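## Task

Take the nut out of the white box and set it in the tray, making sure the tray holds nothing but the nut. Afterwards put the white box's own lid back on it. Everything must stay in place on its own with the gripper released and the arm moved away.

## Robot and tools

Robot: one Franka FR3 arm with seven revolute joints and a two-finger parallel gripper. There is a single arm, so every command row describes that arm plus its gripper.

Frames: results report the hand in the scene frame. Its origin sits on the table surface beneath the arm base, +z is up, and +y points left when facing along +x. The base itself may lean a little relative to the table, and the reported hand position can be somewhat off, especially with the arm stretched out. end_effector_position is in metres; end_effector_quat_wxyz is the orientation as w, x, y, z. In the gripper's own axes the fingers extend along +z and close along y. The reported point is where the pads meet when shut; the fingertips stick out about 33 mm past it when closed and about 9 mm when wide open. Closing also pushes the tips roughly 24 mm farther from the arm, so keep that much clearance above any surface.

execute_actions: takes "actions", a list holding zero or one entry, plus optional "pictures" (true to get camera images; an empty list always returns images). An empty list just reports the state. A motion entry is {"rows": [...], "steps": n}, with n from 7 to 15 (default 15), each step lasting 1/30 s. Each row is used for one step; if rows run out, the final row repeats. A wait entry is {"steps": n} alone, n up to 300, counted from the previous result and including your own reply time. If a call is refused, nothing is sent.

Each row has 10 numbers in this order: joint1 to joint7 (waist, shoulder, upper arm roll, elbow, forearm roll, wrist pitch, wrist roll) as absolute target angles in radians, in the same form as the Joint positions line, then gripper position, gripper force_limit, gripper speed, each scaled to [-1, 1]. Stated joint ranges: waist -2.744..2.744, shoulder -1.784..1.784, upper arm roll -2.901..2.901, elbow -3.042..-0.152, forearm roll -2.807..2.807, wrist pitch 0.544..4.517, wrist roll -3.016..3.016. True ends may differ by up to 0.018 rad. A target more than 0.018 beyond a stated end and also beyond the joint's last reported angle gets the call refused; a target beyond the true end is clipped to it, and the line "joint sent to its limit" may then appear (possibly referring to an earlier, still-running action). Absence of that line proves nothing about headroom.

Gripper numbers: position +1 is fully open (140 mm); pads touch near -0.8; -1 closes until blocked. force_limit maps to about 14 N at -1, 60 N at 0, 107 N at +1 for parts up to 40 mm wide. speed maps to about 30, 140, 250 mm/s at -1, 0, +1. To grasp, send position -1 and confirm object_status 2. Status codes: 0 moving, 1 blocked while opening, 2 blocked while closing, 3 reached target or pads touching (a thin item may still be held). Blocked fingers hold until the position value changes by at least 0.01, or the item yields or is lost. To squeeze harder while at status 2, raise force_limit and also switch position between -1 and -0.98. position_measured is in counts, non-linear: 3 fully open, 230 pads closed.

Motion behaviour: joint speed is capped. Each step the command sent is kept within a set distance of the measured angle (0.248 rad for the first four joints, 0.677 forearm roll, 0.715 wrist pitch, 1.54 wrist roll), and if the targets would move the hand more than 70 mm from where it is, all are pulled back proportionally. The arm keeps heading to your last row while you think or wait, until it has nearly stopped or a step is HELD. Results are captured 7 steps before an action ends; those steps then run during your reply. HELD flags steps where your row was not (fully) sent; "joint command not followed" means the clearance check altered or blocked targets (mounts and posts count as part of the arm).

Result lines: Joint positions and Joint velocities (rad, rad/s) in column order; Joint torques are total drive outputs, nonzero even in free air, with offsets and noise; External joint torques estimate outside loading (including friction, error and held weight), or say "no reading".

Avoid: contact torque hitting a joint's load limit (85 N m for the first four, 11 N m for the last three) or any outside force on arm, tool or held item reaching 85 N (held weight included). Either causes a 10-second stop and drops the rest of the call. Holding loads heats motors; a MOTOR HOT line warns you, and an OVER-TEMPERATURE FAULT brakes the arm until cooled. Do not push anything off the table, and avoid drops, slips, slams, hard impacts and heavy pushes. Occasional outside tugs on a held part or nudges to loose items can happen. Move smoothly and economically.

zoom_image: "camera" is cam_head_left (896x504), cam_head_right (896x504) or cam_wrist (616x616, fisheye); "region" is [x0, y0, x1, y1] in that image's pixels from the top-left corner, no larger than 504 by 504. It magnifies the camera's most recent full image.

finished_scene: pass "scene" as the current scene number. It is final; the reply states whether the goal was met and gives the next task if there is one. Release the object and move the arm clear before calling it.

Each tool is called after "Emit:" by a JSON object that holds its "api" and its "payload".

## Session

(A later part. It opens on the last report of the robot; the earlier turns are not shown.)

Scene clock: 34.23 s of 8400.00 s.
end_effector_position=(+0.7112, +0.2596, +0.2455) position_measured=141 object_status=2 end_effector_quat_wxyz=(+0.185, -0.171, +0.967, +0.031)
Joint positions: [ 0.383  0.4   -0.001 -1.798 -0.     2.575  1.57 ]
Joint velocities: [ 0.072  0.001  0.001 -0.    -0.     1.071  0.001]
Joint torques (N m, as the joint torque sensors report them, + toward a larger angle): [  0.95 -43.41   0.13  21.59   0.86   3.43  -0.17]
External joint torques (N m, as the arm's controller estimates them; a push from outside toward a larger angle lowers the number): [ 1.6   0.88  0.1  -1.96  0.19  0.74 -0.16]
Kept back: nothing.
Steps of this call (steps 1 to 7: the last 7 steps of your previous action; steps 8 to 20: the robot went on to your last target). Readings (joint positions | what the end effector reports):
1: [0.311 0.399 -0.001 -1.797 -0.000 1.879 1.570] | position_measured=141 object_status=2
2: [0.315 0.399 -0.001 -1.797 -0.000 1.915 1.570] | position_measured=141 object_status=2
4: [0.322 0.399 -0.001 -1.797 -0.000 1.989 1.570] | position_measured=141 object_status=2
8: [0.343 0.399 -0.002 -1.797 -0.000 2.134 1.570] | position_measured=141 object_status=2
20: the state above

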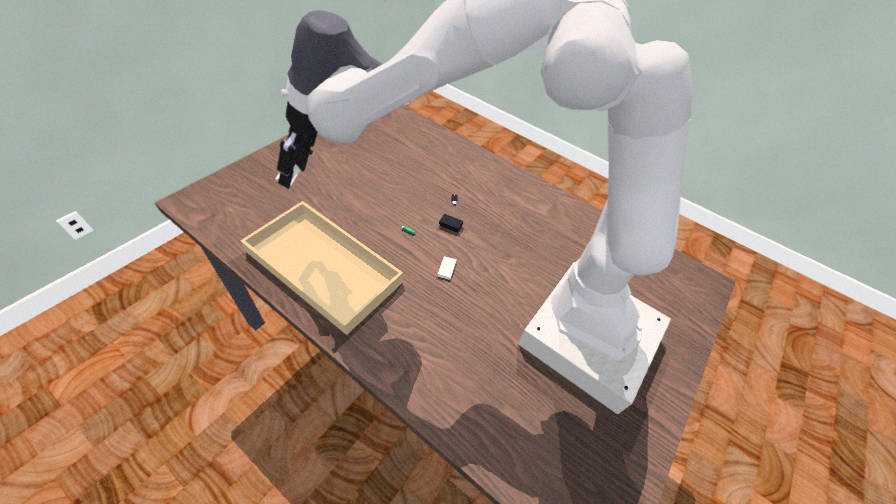

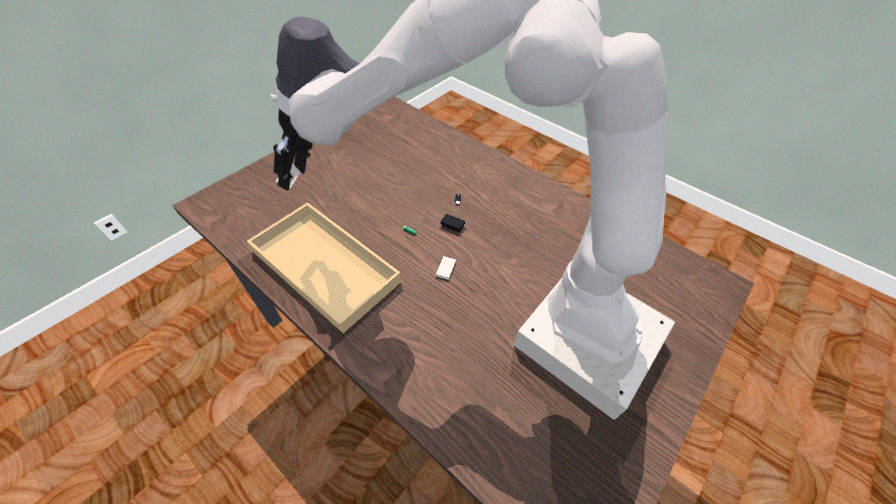

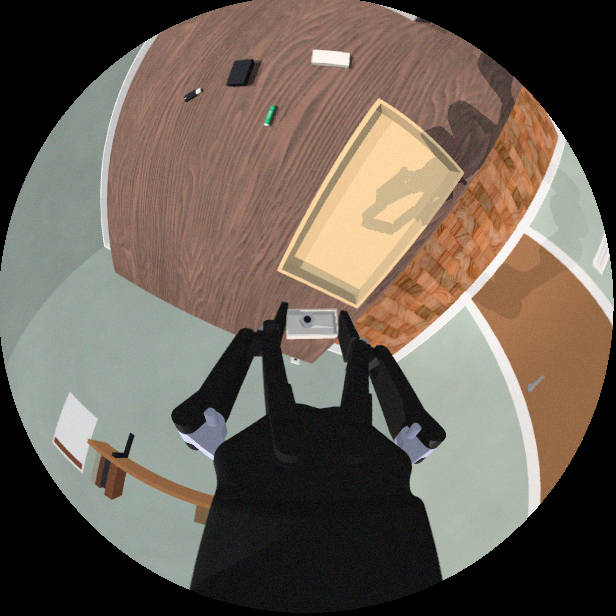

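Emit:
{"api": "execute_actions", "payload": {"actions": [{"rows":[[0.43,0.48,0,-1.88,0,3.0,1.568,-1,-0.3,-0.6],[0.43,0.48,0,-1.88,0,3.0,1.568,-1,-0.3,-0.6],[0.43,0.48,0,-1.88,0,3.0,1.568,-1,-0.3,-0.6],[0.43,0.48,0,-1.88,0,3.0,1.568,-1,-0.3,-0.6],[0.46,0.58,0,-1.98,0,3.25,1.568,-1,-0.3,-0.6],[0.46,0.58,0,-1.98,0,3.25,1.568,-1,-0.3,-0.6],[0.46,0.58,0,-1.98,0,3.25,1.568,-1,-0.3,-0.6],[0.46,0.58,0,-1.98,0,3.25,1.568,-1,-0.3,-0.6],[0.49,0.68,0,-2.1,0,3.55,1.568,-1,-0.3,-0.6]],"steps":15}]}}

Emit:
{"api": "execute_actions", "payload": {"actions": [{"steps":25}], "pictures": true}}

Scene clock: 35.13 s of 8400.00 s.
end_effector_position=(+0.7324, +0.3144, +0.1930) position_measured=141 object_status=2 end_effector_quat_wxyz=(+0.305, -0.192, +0.931, +0.060)
Joint positions: [ 0.44   0.524 -0.002 -1.927 -0.     3.083  1.57 ]
Joint velocities: [ 0.216  0.757  0.018 -0.672  0.     0.979 -0.   ]
Joint torques (N m, as the joint torque sensors report them, + toward a larger angle): [  2.37 -48.38   0.8   21.28   0.68   4.34  -0.17]
External joint torques (N m, as the arm's controller estimates them; a push from outside toward a larger angle lowers the number): [ 2.93  1.19  0.69 -2.19  0.19  0.78 -0.15]
Steps of this call (steps 1 to 19: the robot went on to your last target; steps 20 to 27: the first 8 steps of this action). Readings (joint positions | what the end effector reports):
20: [0.400 0.401 -0.002 -1.805 -0.000 2.937 1.570] | position_measured=141 object_status=2
21: [0.404 0.410 -0.003 -1.816 -0.000 2.947 1.570] | position_measured=141 object_status=2
23: [0.413 0.438 -0.003 -1.843 -0.000 2.962 1.570] | position_measured=141 object_status=2
27: the state above

Scene clock: 35.97 s of 8400.00 s.
end_effector_position=(+0.6804, +0.3365, +0.1026) position_measured=141 object_status=2 end_effector_quat_wxyz=(+0.363, -0.212, +0.904, +0.083)
Joint positions: [ 0.491  0.68   0.001 -2.101 -0.     3.543  1.57 ]
Joint velocities: [ 0.     0.     0.001  0.001 -0.001  0.022  0.   ]
Joint torques (N m, as the joint torque sensors report them, + toward a larger angle): [  0.01 -43.76  -0.52  16.29   0.56   4.04  -0.24]
External joint torques (N m, as the arm's controller estimates them; a push from outside toward a larger angle lowers the number): [ 0.11  0.23 -1.07 -0.04  0.27  0.62 -0.22]
Kept back: nothing.
Steps of this call (steps 1 to 7: the last 7 steps of your previous action; steps 8 to 25: the robot went on to your last target). Readings (joint positions | what the end effector reports):
1: [0.448 0.550 -0.002 -1.956 -0.000 3.134 1.570] | position_measured=141 object_status=2
2: [0.458 0.579 -0.003 -1.991 -0.000 3.198 1.570] | position_measured=141 object_status=2
4: [0.476 0.644 -0.001 -2.054 -0.000 3.309 1.570] | position_measured=141 object_status=2
8: [0.491 0.695 0.003 -2.103 -0.000 3.431 1.570] | position_measured=141 object_status=2
25: the state above

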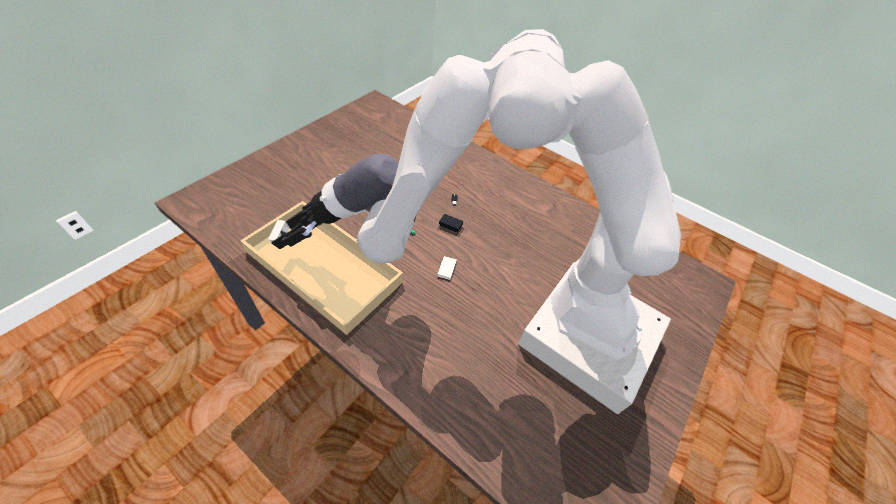

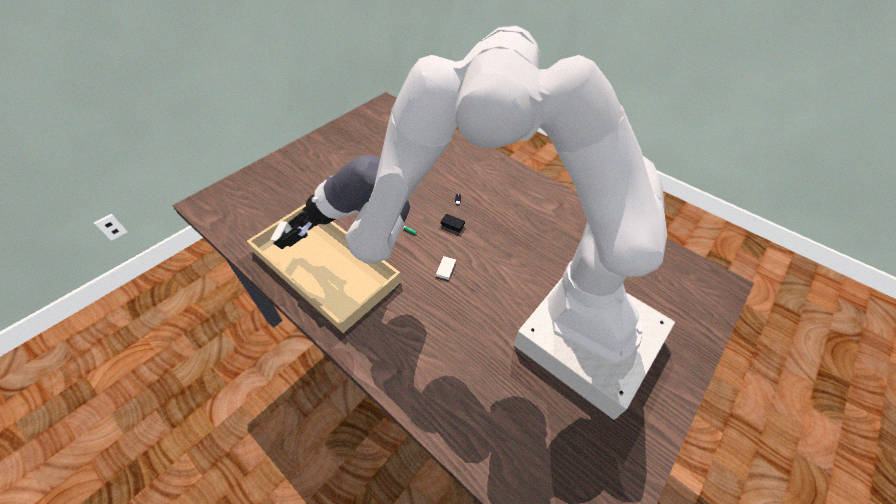

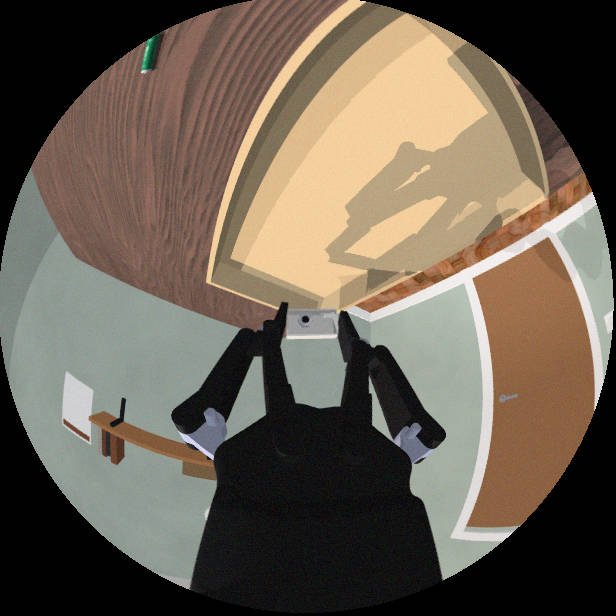

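Emit:
{"api": "execute_actions", "payload": {"actions": [{"rows":[[0.47,0.61,0,-2.23,0,3.6,1.568,-1,-0.3,-0.6],[0.47,0.61,0,-2.23,0,3.6,1.568,-1,-0.3,-0.6],[0.47,0.61,0,-2.23,0,3.6,1.568,-1,-0.3,-0.6],[0.45,0.546,0,-2.367,0,3.654,1.568,-1,-0.3,-0.6],[0.45,0.546,0,-2.367,0,3.654,1.568,-1,-0.3,-0.6],[0.45,0.546,0,-2.367,0,3.654,1.568,-1,-0.3,-0.6],[0.45,0.546,0,-2.367,0,3.654,1.568,-1,-0.3,-0.6],[0.45,0.546,0,-2.367,0,3.654,1.568,-1,-0.3,-0.6],[0.45,0.63,0,-2.362,0,3.86,1.568,-1,-0.3,-0.6],[0.45,0.63,0,-2.362,0,3.86,1.568,-1,-0.3,-0.6],[0.45,0.63,0,-2.362,0,3.86,1.568,-1,-0.3,-0.6],[0.45,0.63,0,-2.362,0,3.86,1.568,-1,-0.3,-0.6],[0.45,0.72,0,-2.357,0,4.06,1.568,-1,-0.3,-0.6]],"steps":15}]}}

Emit:
{"api": "execute_actions", "payload": {"actions": [{"steps":15}], "pictures": true}}

Scene clock: 36.93 s of 8400.00 s.
end_effector_position=(+0.6248, +0.2796, +0.0971) position_measured=141 object_status=2 end_effector_quat_wxyz=(+0.344, -0.196, +0.915, +0.072)
Joint positions: [ 0.454  0.559 -0.001 -2.343 -0.     3.619  1.57 ]
Joint velocities: [-0.075 -0.131 -0.019 -0.328  0.     0.182  0.   ]
Joint torques (N m, as the joint torque sensors report them, + toward a larger angle): [  1.51 -41.43   0.45  14.28   0.31   4.05  -0.16]
External joint torques (N m, as the arm's controller estimates them; a push from outside toward a larger angle lowers the number): [-1.02 -1.73 -2.23 -2.84  0.39  0.44 -0.14]
Steps of this call (steps 1 to 21: the robot went on to your last target; steps 22 to 29: the first 8 steps of this action). Readings (joint positions | what the end effector reports):
22: [0.489 0.666 0.002 -2.128 -0.000 3.555 1.570] | position_measured=141 object_status=2
23: [0.485 0.646 0.002 -2.163 -0.000 3.562 1.570] | position_measured=141 object_status=2
25: [0.475 0.612 0.003 -2.229 -0.000 3.582 1.570] | position_measured=141 object_status=2
29: the state above

Scene clock: 37.43 s of 8400.00 s.
end_effector_position=(+0.6268, +0.2784, +0.0973) position_measured=141 object_status=2 end_effector_quat_wxyz=(+0.444, -0.186, +0.872, +0.092)
Joint positions: [ 0.452  0.72  -0.001 -2.359 -0.     4.02   1.57 ]
Joint velocities: [-0.    -0.001 -0.001  0.002  0.001  0.226  0.   ]
Joint torques (N m, as the joint torque sensors report them, + toward a larger angle): [  0.5  -38.91   0.58  11.1    0.26   3.92  -0.25]
External joint torques (N m, as the arm's controller estimates them; a push from outside toward a larger angle lowers the number): [ 0.7  -0.16  0.14  0.72  0.18  0.65 -0.22]
Kept back: nothing.
Steps of this call (steps 1 to 7: the last 7 steps of your previous action; steps 8 to 15: the robot went on to your last target). Readings (joint positions | what the end effector reports):
1: [0.452 0.567 -0.001 -2.347 -0.000 3.655 1.570] | position_measured=141 object_status=2
2: [0.452 0.584 -0.001 -2.349 -0.000 3.693 1.570] | position_measured=141 object_status=2
4: [0.452 0.613 -0.001 -2.357 -0.000 3.746 1.570] | position_measured=141 object_status=2
8: [0.452 0.700 -0.001 -2.358 -0.000 3.912 1.570] | position_measured=141 object_status=2
15: the state above

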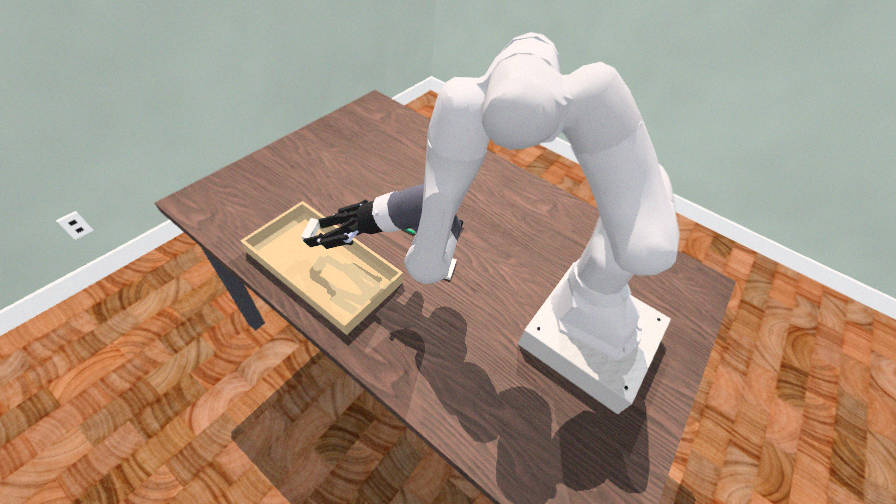

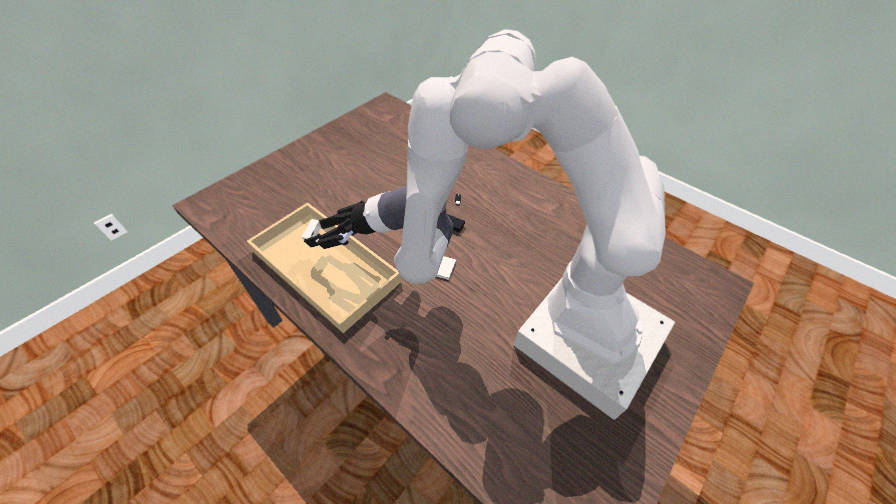

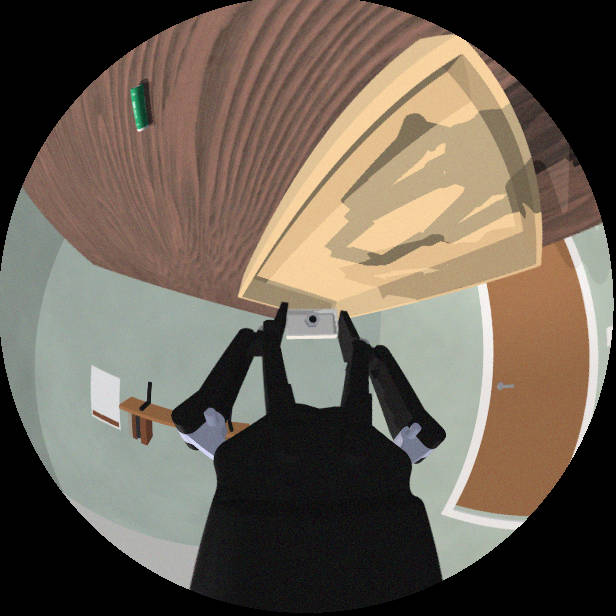

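Emit:
{"api": "execute_actions", "payload": {"actions": [{"rows":[[0.45,0.78,0,-2.354,0,4.2,1.568,-1,-0.3,-0.6],[0.45,0.78,0,-2.354,0,4.2,1.568,-1,-0.3,-0.6],[0.45,0.78,0,-2.354,0,4.2,1.568,-1,-0.3,-0.6],[0.45,0.84,0,-2.35,0,4.34,1.568,-1,-0.3,-0.6],[0.45,0.84,0,-2.35,0,4.34,1.568,-1,-0.3,-0.6],[0.45,0.84,0,-2.35,0,4.34,1.568,-1,-0.3,-0.6],[0.45,0.89,0,-2.348,0,4.5,1.568,-1,-0.3,-0.6]],"steps":15}]}}

Emit:
{"api": "execute_actions", "payload": {"actions": [{"steps":20}], "pictures": true}}

Scene clock: 38.07 s of 8400.00 s.
end_effector_position=(+0.6170, +0.2741, +0.0998) position_measured=141 object_status=2 end_effector_quat_wxyz=(+0.511, -0.178, +0.834, +0.107)
Joint positions: [ 0.452  0.852 -0.001 -2.349 -0.     4.299  1.57 ]
Joint velocities: [-0.     0.558  0.    -0.002  0.     1.186 -0.   ]
Joint torques (N m, as the joint torque sensors report them, + toward a larger angle): [  0.2  -42.22   1.33   7.9    0.09   3.96  -0.22]
External joint torques (N m, as the arm's controller estimates them; a push from outside toward a larger angle lowers the number): [ 0.27  2.58  0.65 -0.79  0.15  0.62 -0.19]
Steps of this call (steps 1 to 11: the robot went on to your last target; steps 12 to 19: the first 8 steps of this action). Readings (joint positions | what the end effector reports):
12: [0.452 0.728 -0.001 -2.356 -0.000 4.074 1.570] | position_measured=141 object_status=2
13: [0.452 0.742 -0.001 -2.354 -0.000 4.097 1.570] | position_measured=141 object_status=2
15: [0.452 0.773 -0.001 -2.351 -0.000 4.150 1.570] | position_measured=141 object_status=2
19: the state above

Scene clock: 38.73 s of 8400.00 s.
end_effector_position=(+0.6142, +0.2730, +0.1381) position_measured=141 object_status=2 end_effector_quat_wxyz=(+0.575, -0.169, +0.792, +0.120)
Joint positions: [ 0.452  0.889 -0.001 -2.35  -0.     4.494  1.57 ]
Joint velocities: [-0.     0.001 -0.    -0.001  0.001  0.021  0.001]
Joint torques (N m, as the joint torque sensors report them, + toward a larger angle): [  0.26 -37.38   0.66   7.5    0.2    3.53  -0.21]
External joint torques (N m, as the arm's controller estimates them; a push from outside toward a larger angle lowers the number): [ 0.44  1.04  0.09  0.69  0.26  0.48 -0.18]
Kept back: nothing.
Steps of this call (steps 1 to 7: the last 7 steps of your previous action; steps 8 to 20: the robot went on to your last target). Readings (joint positions | what the end effector reports):
1: [0.452 0.868 -0.001 -2.350 -0.000 4.335 1.570] | position_measured=141 object_status=2
2: [0.452 0.879 -0.001 -2.350 -0.000 4.363 1.570] | position_measured=141 object_status=2
4: [0.452 0.888 -0.001 -2.350 -0.000 4.407 1.570] | position_measured=141 object_status=2
8: [0.452 0.889 -0.001 -2.350 -0.000 4.457 1.570] | position_measured=141 object_status=2
20: the state above

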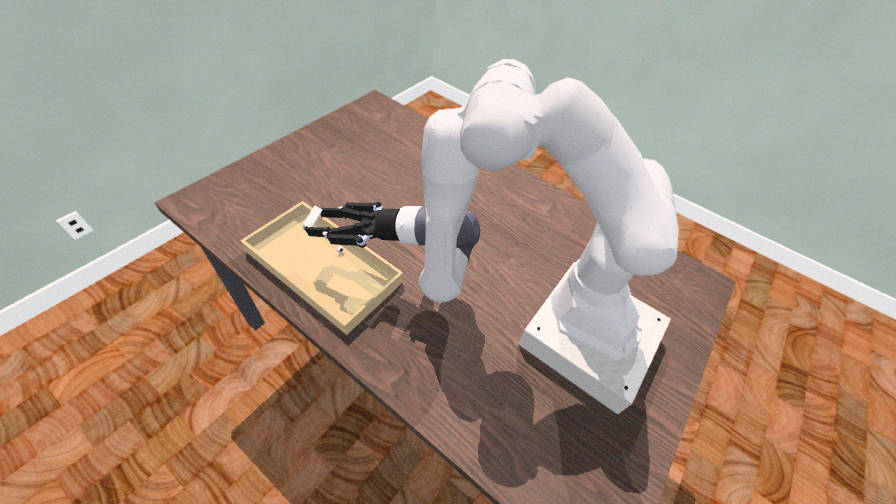

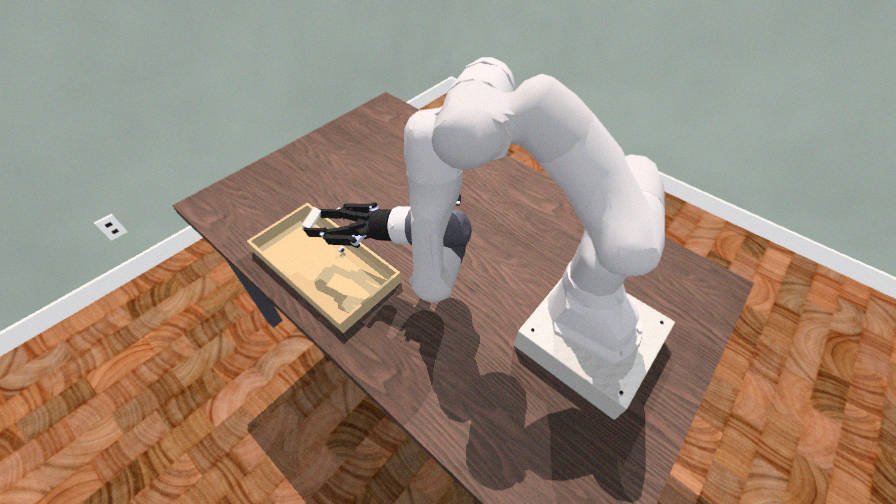

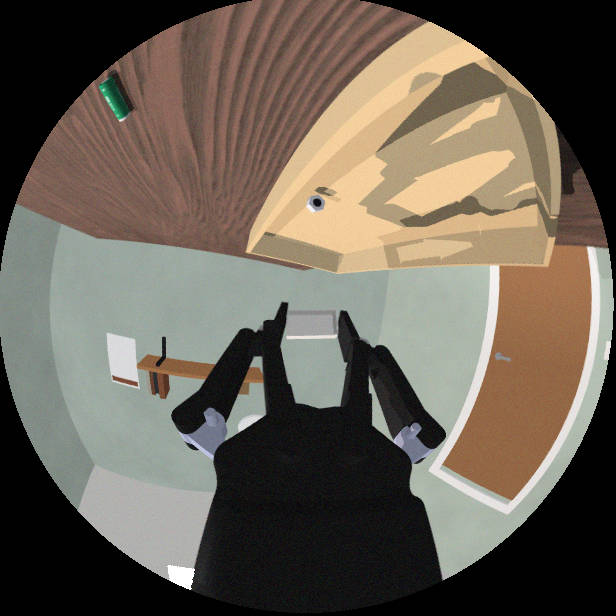

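Emit:
{"api": "execute_actions", "payload": {"actions": [{"rows":[[0.45,0.72,0,-2.357,0,4.06,1.568,-1,-0.3,-0.6],[0.45,0.72,0,-2.357,0,4.06,1.568,-1,-0.3,-0.6],[0.45,0.72,0,-2.357,0,4.06,1.568,-1,-0.3,-0.6],[0.45,0.72,0,-2.357,0,4.06,1.568,-1,-0.3,-0.6],[0.45,0.72,0,-2.357,0,4.06,1.568,-1,-0.3,-0.6],[0.45,0.72,0,-2.357,0,4.06,1.568,-1,-0.3,-0.6],[0.45,0.5,0,-2.3,0,3.7,1.568,-1,-0.3,-0.6]],"steps":15}]}}

Emit:
{"api": "execute_actions", "payload": {"actions": [{"rows":[[0.4,0.4,0,-1.9,0,3.2,1.568,-1,-0.3,-0.6]],"steps":15}]}}

Emit:
{"api": "execute_actions", "payload": {"actions": [{"rows":[[0.272,0.4,0,-1.8,0,1.55,1.568,-1,-0.3,-0.6]],"steps":15}]}}

Emit:
{"api": "execute_actions", "payload": {"actions": [{"steps":45}]}}

Scene clock: 39.70 s of 8400.00 s.
end_effector_position=(+0.6525, +0.2901, +0.1565) position_measured=141 object_status=2 end_effector_quat_wxyz=(+0.488, -0.181, +0.848, +0.102)
Joint positions: [ 0.452  0.656 -0.001 -2.343 -0.     4.043  1.57 ]
Joint velocities: [-0.001 -1.599 -0.     0.319  0.    -2.169  0.001]
Joint torques (N m, as the joint torque sensors report them, + toward a larger angle): [  0.15 -56.56   0.74  21.39   0.36   5.43  -0.2 ]
External joint torques (N m, as the arm's controller estimates them; a push from outside toward a larger angle lowers the number): [ 0.32 -1.06  0.11 -0.45  0.18 -0.71 -0.16]
Steps of this call (steps 1 to 15: the robot went on to your last target; steps 16 to 21: nothing new was sent; steps 22 to 29: the first 8 steps of this action). Readings (joint positions | what the end effector reports):
22: [0.452 0.870 -0.001 -2.359 -0.000 4.437 1.570] | position_measured=141 object_status=2
23: [0.452 0.830 -0.001 -2.363 -0.000 4.367 1.570] | position_measured=141 object_status=2
25: [0.452 0.761 -0.001 -2.357 -0.000 4.268 1.570] | position_measured=141 object_status=2
29: the state above

Scene clock: 40.20 s of 8400.00 s.
end_effector_position=(+0.7926, +0.3101, +0.3707) position_measured=141 object_status=2 end_effector_quat_wxyz=(+0.482, -0.163, +0.856, +0.089)
Joint positions: [ 0.405  0.401 -0.    -1.935 -0.002  3.361  1.57 ]
Joint velocities: [-0.082 -0.335 -0.021  0.649  0.005 -0.876  0.   ]
Joint torques (N m, as the joint torque sensors report them, + toward a larger angle): [  1.15 -26.05   0.73   9.94   1.18   1.02  -0.19]
External joint torques (N m, as the arm's controller estimates them; a push from outside toward a larger angle lowers the number): [-1.15 -1.17 -1.47  0.31  0.99 -0.48 -0.18]
Steps of this call (steps 1 to 7: the last 7 steps of your previous action; steps 8 to 15: the first 8 steps of this action). Readings (joint positions | what the end effector reports):
8: [0.445 0.494 0.004 -2.260 -0.002 3.703 1.570] | position_measured=141 object_status=2
9: [0.437 0.485 0.005 -2.200 -0.002 3.623 1.570] | position_measured=141 object_status=2
11: [0.423 0.454 0.002 -2.100 -0.002 3.529 1.570] | position_measured=141 object_status=2
15: the state above

Scene clock: 40.70 s of 8400.00 s.
end_effector_position=(+0.7797, +0.2434, +0.2982) position_measured=141 object_status=2 end_effector_quat_wxyz=(+0.325, -0.143, +0.934, +0.048)
Joint positions: [ 0.332  0.399  0.003 -1.844 -0.002  2.91   1.57 ]
Joint velocities: [-0.207  0.    -0.026  0.128 -0.    -1.191  0.   ]
Joint torques (N m, as the joint torque sensors report them, + toward a larger angle): [  1.44 -43.06   0.72  22.77   1.     3.06  -0.1 ]
External joint torques (N m, as the arm's controller estimates them; a push from outside toward a larger angle lowers the number): [-0.98  0.48 -1.63 -0.13  0.48 -0.53 -0.08]
Steps of this call (steps 1 to 7: the last 7 steps of your previous action; steps 8 to 15: the first 8 steps of this action). Readings (joint positions | what the end effector reports):
8: [0.395 0.398 0.003 -1.893 -0.002 3.207 1.570] | position_measured=141 object_status=2
9: [0.387 0.399 0.005 -1.884 -0.002 3.163 1.570] | position_measured=141 object_status=2
11: [0.367 0.399 0.006 -1.867 -0.002 3.077 1.570] | position_measured=141 object_status=2
15: the state above

Scene clock: 42.20 s of 8400.00 s.
end_effector_position=(+0.4254, +0.1048, +0.2000) position_measured=141 object_status=2 end_effector_quat_wxyz=(-0.311, -0.115, +0.943, -0.040)
Joint positions: [ 0.275  0.399  0.    -1.802 -0.002  1.562  1.57 ]
Joint velocities: [ 0.    -0.001 -0.002  0.001 -0.001 -0.059  0.001]
Joint torques (N m, as the joint torque sensors report them, + toward a larger angle): [ -0.7  -40.6   -0.45  21.38   1.17   0.18  -0.19]
External joint torques (N m, as the arm's controller estimates them; a push from outside toward a larger angle lowers the number): [-0.55  1.07 -0.69  0.24  0.51 -0.34 -0.21]
Kept back: nothing.
Steps of this call (steps 1 to 7: the last 7 steps of your previous action; steps 8 to 45: the robot went on to your last target). Readings (joint positions | what the end effector reports):
1: [0.325 0.399 0.002 -1.840 -0.002 2.869 1.570] | position_measured=141 object_status=2
2: [0.320 0.399 0.001 -1.836 -0.002 2.829 1.570] | position_measured=141 object_status=2
4: [0.310 0.399 0.001 -1.830 -0.002 2.748 1.570] | position_measured=141 object_status=2
8: [0.298 0.399 0.000 -1.821 -0.002 2.591 1.570] | position_measured=141 object_status=2
45: the state above

Descend to the pick pose (slightly above), then release.

Emit:
{"api": "execute_actions", "payload": {"actions": [{"rows":[[0.272,0.55,0,-1.76,0,1.64,1.568,-1,-0.3,-0.6],[0.272,0.55,0,-1.76,0,1.64,1.568,-1,-0.3,-0.6],[0.272,0.55,0,-1.76,0,1.64,1.568,-1,-0.3,-0.6],[0.272,0.66,0,-1.735,0,1.71,1.568,-1,-0.3,-0.6],[0.272,0.66,0,-1.735,0,1.71,1.568,-1,-0.3,-0.6],[0.272,0.66,0,-1.735,0,1.71,1.568,-1,-0.3,-0.6],[0.272,0.71,0,-1.722,0,1.74,1.568,-1,-0.3,-0.6],[0.272,0.71,0,-1.722,0,1.74,1.568,-1,-0.3,-0.6],[0.272,0.73,0,-1.717,0,1.752,1.568,-1,-0.3,-0.6],[0.272,0.73,0,-1.717,0,1.752,1.568,-1,-0.3,-0.6],[0.272,0.745,0,-1.714,0,1.762,1.568,-1,-0.3,-0.6]],"steps":15}]}}

Emit:
{"api": "execute_actions", "payload": {"actions": [{"steps":15}], "pictures": true}}

Emit:
{"api": "zoom_image", "payload": {"camera": "cam_head_left", "region": [370, 190, 470, 290]}}

Scene clock: 42.87 s of 8400.00 s.
end_effector_position=(+0.4213, +0.1034, +0.0844) position_measured=141 object_status=2 end_effector_quat_wxyz=(-0.353, -0.113, +0.928, -0.045)
Joint positions: [ 0.274  0.662  0.    -1.736 -0.002  1.67   1.57 ]
Joint velocities: [-0.     0.858  0.001  0.058  0.001  0.411  0.   ]
Joint torques (N m, as the joint torque sensors report them, + toward a larger angle): [ -0.41 -58.78   0.    23.05   1.11   0.44  -0.23]
External joint torques (N m, as the arm's controller estimates them; a push from outside toward a larger angle lowers the number): [-0.39  2.32 -0.68 -0.65  0.54  0.43 -0.25]
Steps of this call (steps 1 to 12: the robot went on to your last target; steps 13 to 20: the first 8 steps of this action). Readings (joint positions | what the end effector reports):
13: [0.274 0.417 0.000 -1.786 -0.002 1.563 1.570] | position_measured=141 object_status=2
14: [0.274 0.450 0.000 -1.770 -0.002 1.579 1.570] | position_measured=141 object_status=2
16: [0.274 0.517 0.000 -1.757 -0.002 1.605 1.570] | position_measured=141 object_status=2
20: the state above

Scene clock: 43.37 s of 8400.00 s.
end_effector_position=(+0.4279, +0.1049, +0.0389) position_measured=141 object_status=2 end_effector_quat_wxyz=(-0.343, -0.113, +0.931, -0.044)
Joint positions: [ 0.274  0.746  0.    -1.716 -0.002  1.755  1.57 ]
Joint velocities: [-0.001 -0.    -0.001 -0.001  0.001  0.031  0.001]
Joint torques (N m, as the joint torque sensors report them, + toward a larger angle): [ -0.61 -46.58  -0.32  18.64   1.11   0.59  -0.21]
External joint torques (N m, as the arm's controller estimates them; a push from outside toward a larger angle lowers the number): [-0.25  0.53 -0.68  0.58  0.61  0.35 -0.23]
Kept back: nothing.
Steps of this call (steps 1 to 7: the last 7 steps of your previous action; steps 8 to 15: the robot went on to your last target). Readings (joint positions | what the end effector reports):
1: [0.274 0.688 0.000 -1.734 -0.002 1.684 1.570] | position_measured=141 object_status=2
2: [0.274 0.708 0.000 -1.732 -0.002 1.695 1.570] | position_measured=141 object_status=2
4: [0.274 0.735 0.000 -1.727 -0.002 1.715 1.570] | position_measured=141 object_status=2
8: [0.274 0.748 0.000 -1.721 -0.002 1.739 1.570] | position_measured=141 object_status=2
15: the state above

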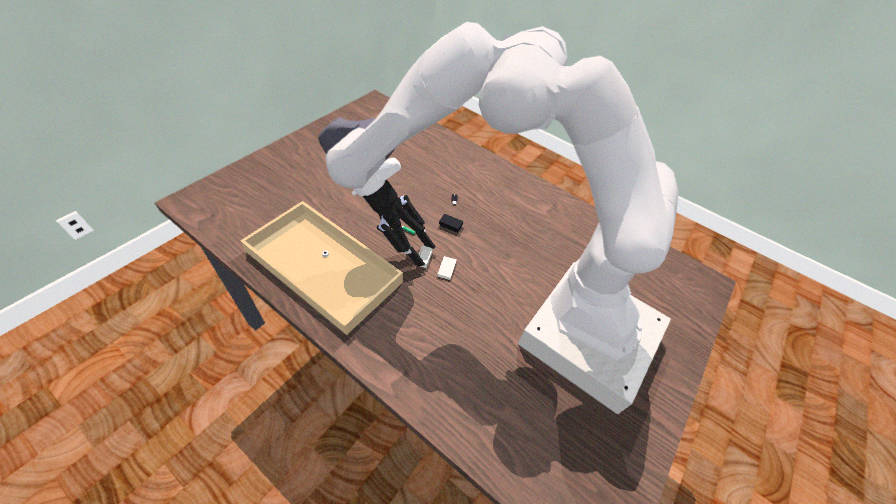

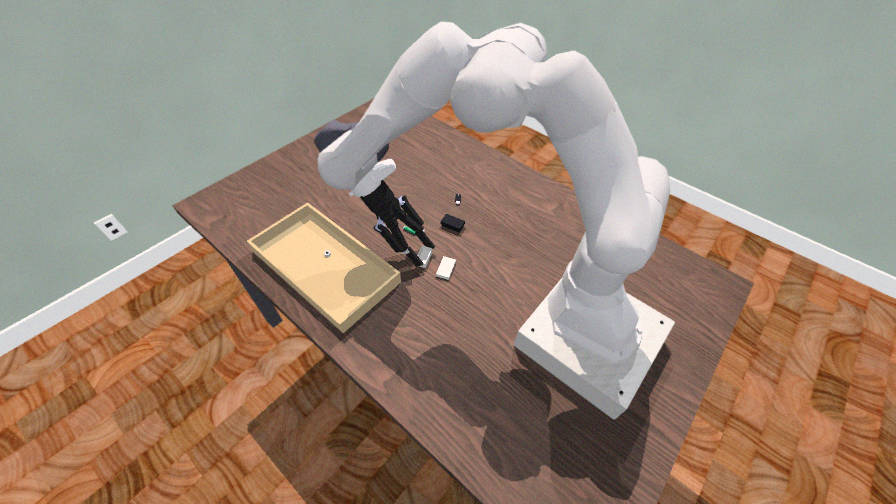

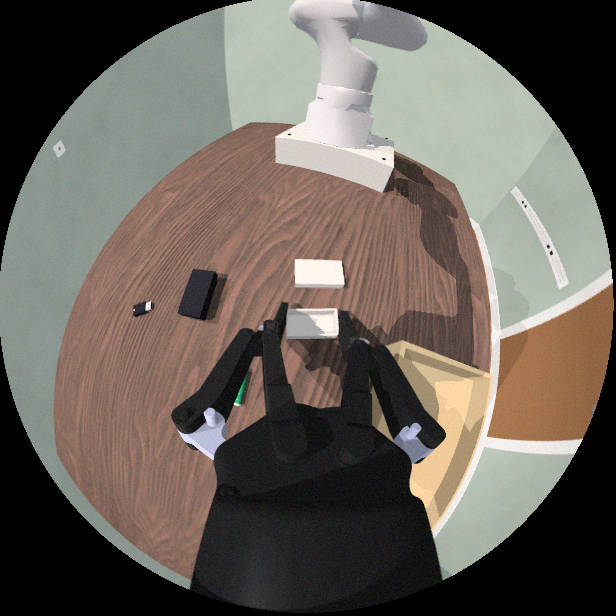

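Region (370, 190, 470, 290) of cam_head_left's 896x504 image, scaled by 5.040, with more detail than that image has.

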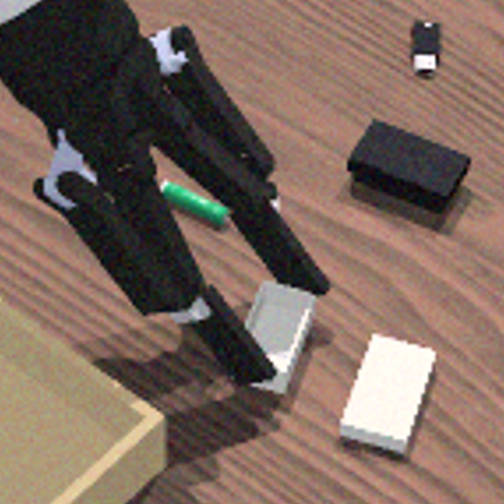

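Emit:
{"api": "execute_actions", "payload": {"actions": [{"rows":[[0.272,0.75,0,-1.714,0,1.762,1.568,0.2,-0.3,0],[0.272,0.75,0,-1.714,0,1.762,1.568,0.2,-0.3,0],[0.272,0.75,0,-1.714,0,1.762,1.568,0.2,-0.3,0],[0.272,0.75,0,-1.714,0,1.762,1.568,0.2,-0.3,0],[0.272,0.75,0,-1.714,0,1.762,1.568,0.2,-0.3,0],[0.272,0.75,0,-1.714,0,1.762,1.568,0.2,-0.3,0],[0.272,0.75,0,-1.714,0,1.762,1.568,0.2,-0.3,0],[0.272,0.4,0,-1.75,0,1.55,1.568,0.2,-0.3,0]],"steps":15}]}}

Emit:
{"api": "execute_actions", "payload": {"actions": [{"steps":8}]}}

Emit:
{"api": "execute_actions", "payload": {"actions": [{"rows":[[0.285,0.1,0,-2.3,0,2.1,0.8,0.2,-0.5,0],[0.285,0.1,0,-2.3,0,2.1,0.8,0.2,-0.5,0],[0.285,0.1,0,-2.3,0,2.1,0.8,0.2,-0.5,0],[0.285,0.1,0,-2.3,0,2.1,0.8,0.2,-0.5,0],[0.285,0.1,0,-2.3,0,2.1,0.8,0.2,-0.5,0],[0.285,0.1,0,-2.3,0,2.1,0.8,0.2,-0.5,0],[0.285,0.1,0,-2.3,0,2.1,0.8,0.2,-0.5,0],[0.285,0.1,0,-2.3,0,2.1,0.8,0.2,-0.5,0],[0.297,-0.1,0,-2.879,0,2.78,0.003,0.2,-0.5,0]],"steps":15}]}}

Emit:
{"api": "execute_actions", "payload": {"actions": [{"steps":40}], "pictures": true}}

Emit:
{"api": "zoom_image", "payload": {"camera": "cam_wrist", "region": [200, 230, 380, 410]}}

Scene clock: 44.30 s of 8400.00 s.
end_effector_position=(+0.4237, +0.1039, +0.0427) position_measured=104 object_status=0 end_effector_quat_wxyz=(-0.347, -0.113, +0.930, -0.044)
Joint positions: [ 0.274  0.737  0.    -1.725 -0.002  1.746  1.57 ]
Joint velocities: [-0.001 -0.684 -0.001 -0.477 -0.001 -0.649  0.   ]
Joint torques (N m, as the joint torque sensors report them, + toward a larger angle): [  0.57 -86.22  -0.34  36.2    0.76   1.63  -0.06]
External joint torques (N m, as the arm's controller estimates them; a push from outside toward a larger angle lowers the number): [ 0.26  1.67 -1.48 -2.28  0.16 -0.41 -0.11]
Steps of this call (steps 1 to 15: the robot went on to your last target; steps 16 to 20: nothing new was sent; steps 21 to 28: the first 8 steps of this action). Readings (joint positions | what the end effector reports):
21: [0.274 0.746 0.000 -1.716 -0.002 1.760 1.570] | position_measured=141 object_status=0
22: [0.274 0.747 0.000 -1.716 -0.002 1.760 1.570] | position_measured=141 object_status=0
24: [0.274 0.748 0.000 -1.716 -0.002 1.760 1.570] | position_measured=120 object_status=0
28: the state above

Scene clock: 44.57 s of 8400.00 s.
end_effector_position=(+0.4593, +0.1131, +0.1870) position_measured=104 object_status=3 end_effector_quat_wxyz=(-0.279, -0.116, +0.953, -0.036)
Joint positions: [ 0.274  0.446  0.    -1.744 -0.002  1.62   1.57 ]
Joint velocities: [ 0.    -0.916 -0.001  0.084 -0.    -0.383  0.001]
Joint torques (N m, as the joint torque sensors report them, + toward a larger angle): [ -1.1  -24.71  -0.51  12.61   1.23  -0.11  -0.14]
External joint torques (N m, as the arm's controller estimates them; a push from outside toward a larger angle lowers the number): [-0.97 -1.01 -0.73  0.59  0.69 -0.33 -0.14]
Kept back: nothing.
Steps of this call (steps 1 to 7: the last 7 steps of your previous action; step 8: the robot went on to your last target). Readings (joint positions | what the end effector reports):
1: [0.274 0.709 0.000 -1.737 -0.002 1.725 1.570] | position_measured=104 object_status=0
2: [0.274 0.675 0.000 -1.742 -0.002 1.708 1.570] | position_measured=104 object_status=0
4: [0.274 0.599 0.000 -1.746 -0.002 1.679 1.570] | position_measured=104 object_status=0
8: the state above

Scene clock: 44.83 s of 8400.00 s.
end_effector_position=(+0.4169, +0.1064, +0.1837) position_measured=104 object_status=3 end_effector_quat_wxyz=(-0.165, -0.326, +0.931, +0.012)
Joint positions: [ 0.283  0.101 -0.    -2.22  -0.001  1.988  1.147]
Joint velocities: [ 0.008  0.036 -0.001 -1.104 -0.     0.606 -1.14 ]
Joint torques (N m, as the joint torque sensors report them, + toward a larger angle): [  1.15 -34.37  -0.01  26.36   1.06   3.18  -0.41]
External joint torques (N m, as the arm's controller estimates them; a push from outside toward a larger angle lowers the number): [ 1.92 -0.25  0.75 -2.32  0.37  0.49 -0.44]
Steps of this call (steps 1 to 8: the first 8 steps of this action). Readings (joint positions | what the end effector reports):
1: [0.275 0.395 -0.000 -1.787 -0.002 1.671 1.522] | position_measured=104 object_status=3
2: [0.276 0.330 -0.001 -1.854 -0.001 1.738 1.458] | position_measured=104 object_status=3
4: [0.279 0.194 -0.001 -1.997 -0.001 1.857 1.330] | position_measured=104 object_status=3
8: the state above

Scene clock: 46.17 s of 8400.00 s.
end_effector_position=(+0.3401, +0.0910, +0.0832) position_measured=104 object_status=3 end_effector_quat_wxyz=(+0.001, +0.786, -0.618, +0.001)
Joint positions: [ 0.295 -0.099 -0.    -2.877 -0.001  2.777  0.024]
Joint velocities: [-0.001 -0.    -0.001  0.001  0.     0.002 -0.06 ]
Joint torques (N m, as the joint torque sensors report them, + toward a larger angle): [  1.41 -20.01  -0.25  13.24   0.63   2.9   -0.18]
External joint torques (N m, as the arm's controller estimates them; a push from outside toward a larger angle lowers the number): [ 1.52 -0.09 -0.05 -2.34  0.34  0.39 -0.18]
Kept back: nothing.
Steps of this call (steps 1 to 7: the last 7 steps of your previous action; steps 8 to 40: the robot went on to your last target). Readings (joint positions | what the end effector reports):
1: [0.283 0.092 -0.000 -2.264 -0.001 2.038 1.095] | position_measured=104 object_status=3
2: [0.284 0.069 -0.000 -2.306 -0.001 2.097 1.040] | position_measured=104 object_status=3
4: [0.287 0.008 -0.000 -2.401 -0.001 2.243 0.909] | position_measured=104 object_status=3
8: [0.293 -0.091 -0.000 -2.681 -0.001 2.538 0.595] | position_measured=104 object_status=3
40: the state above

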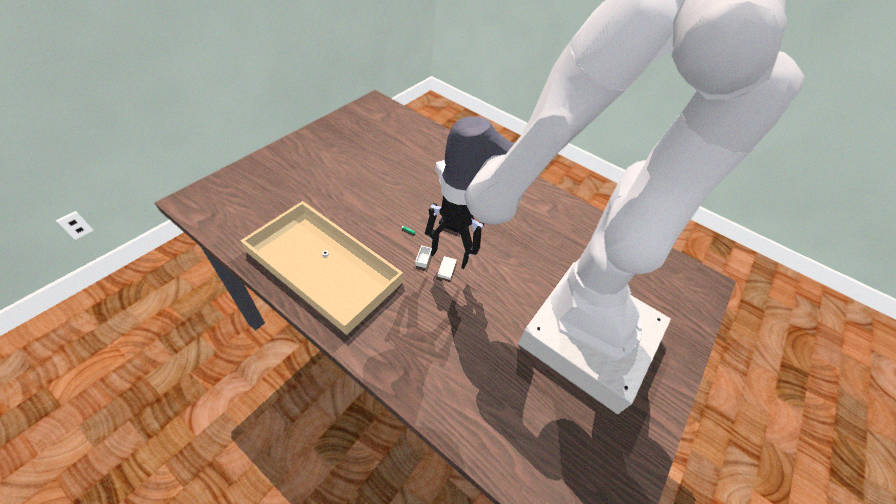

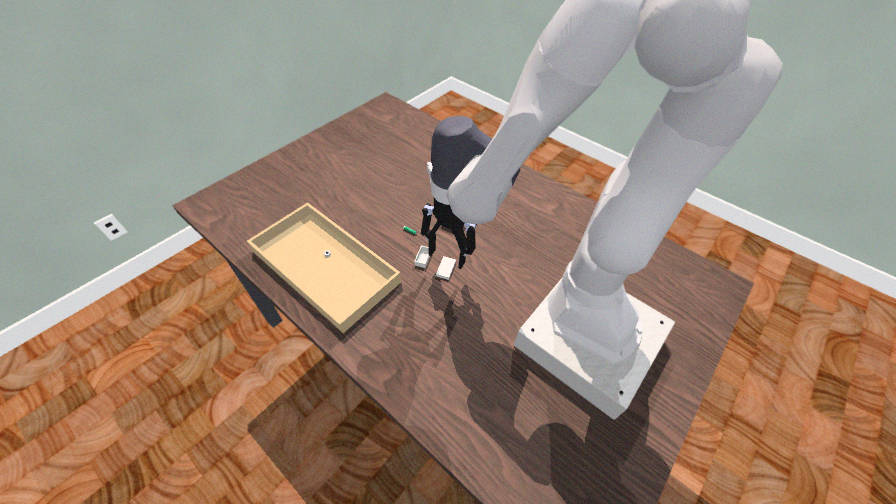

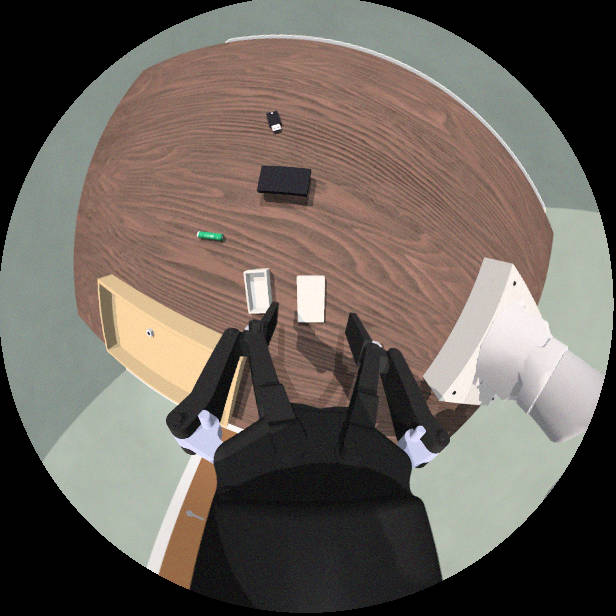

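Region (200, 230, 380, 410) of cam_wrist's 616x616 image, scaled by 2.800, with more detail than that image has.

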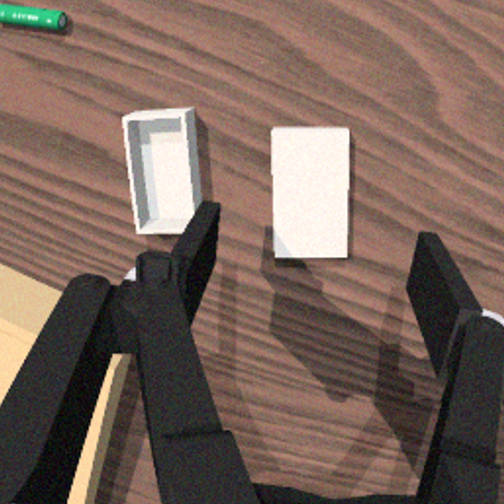

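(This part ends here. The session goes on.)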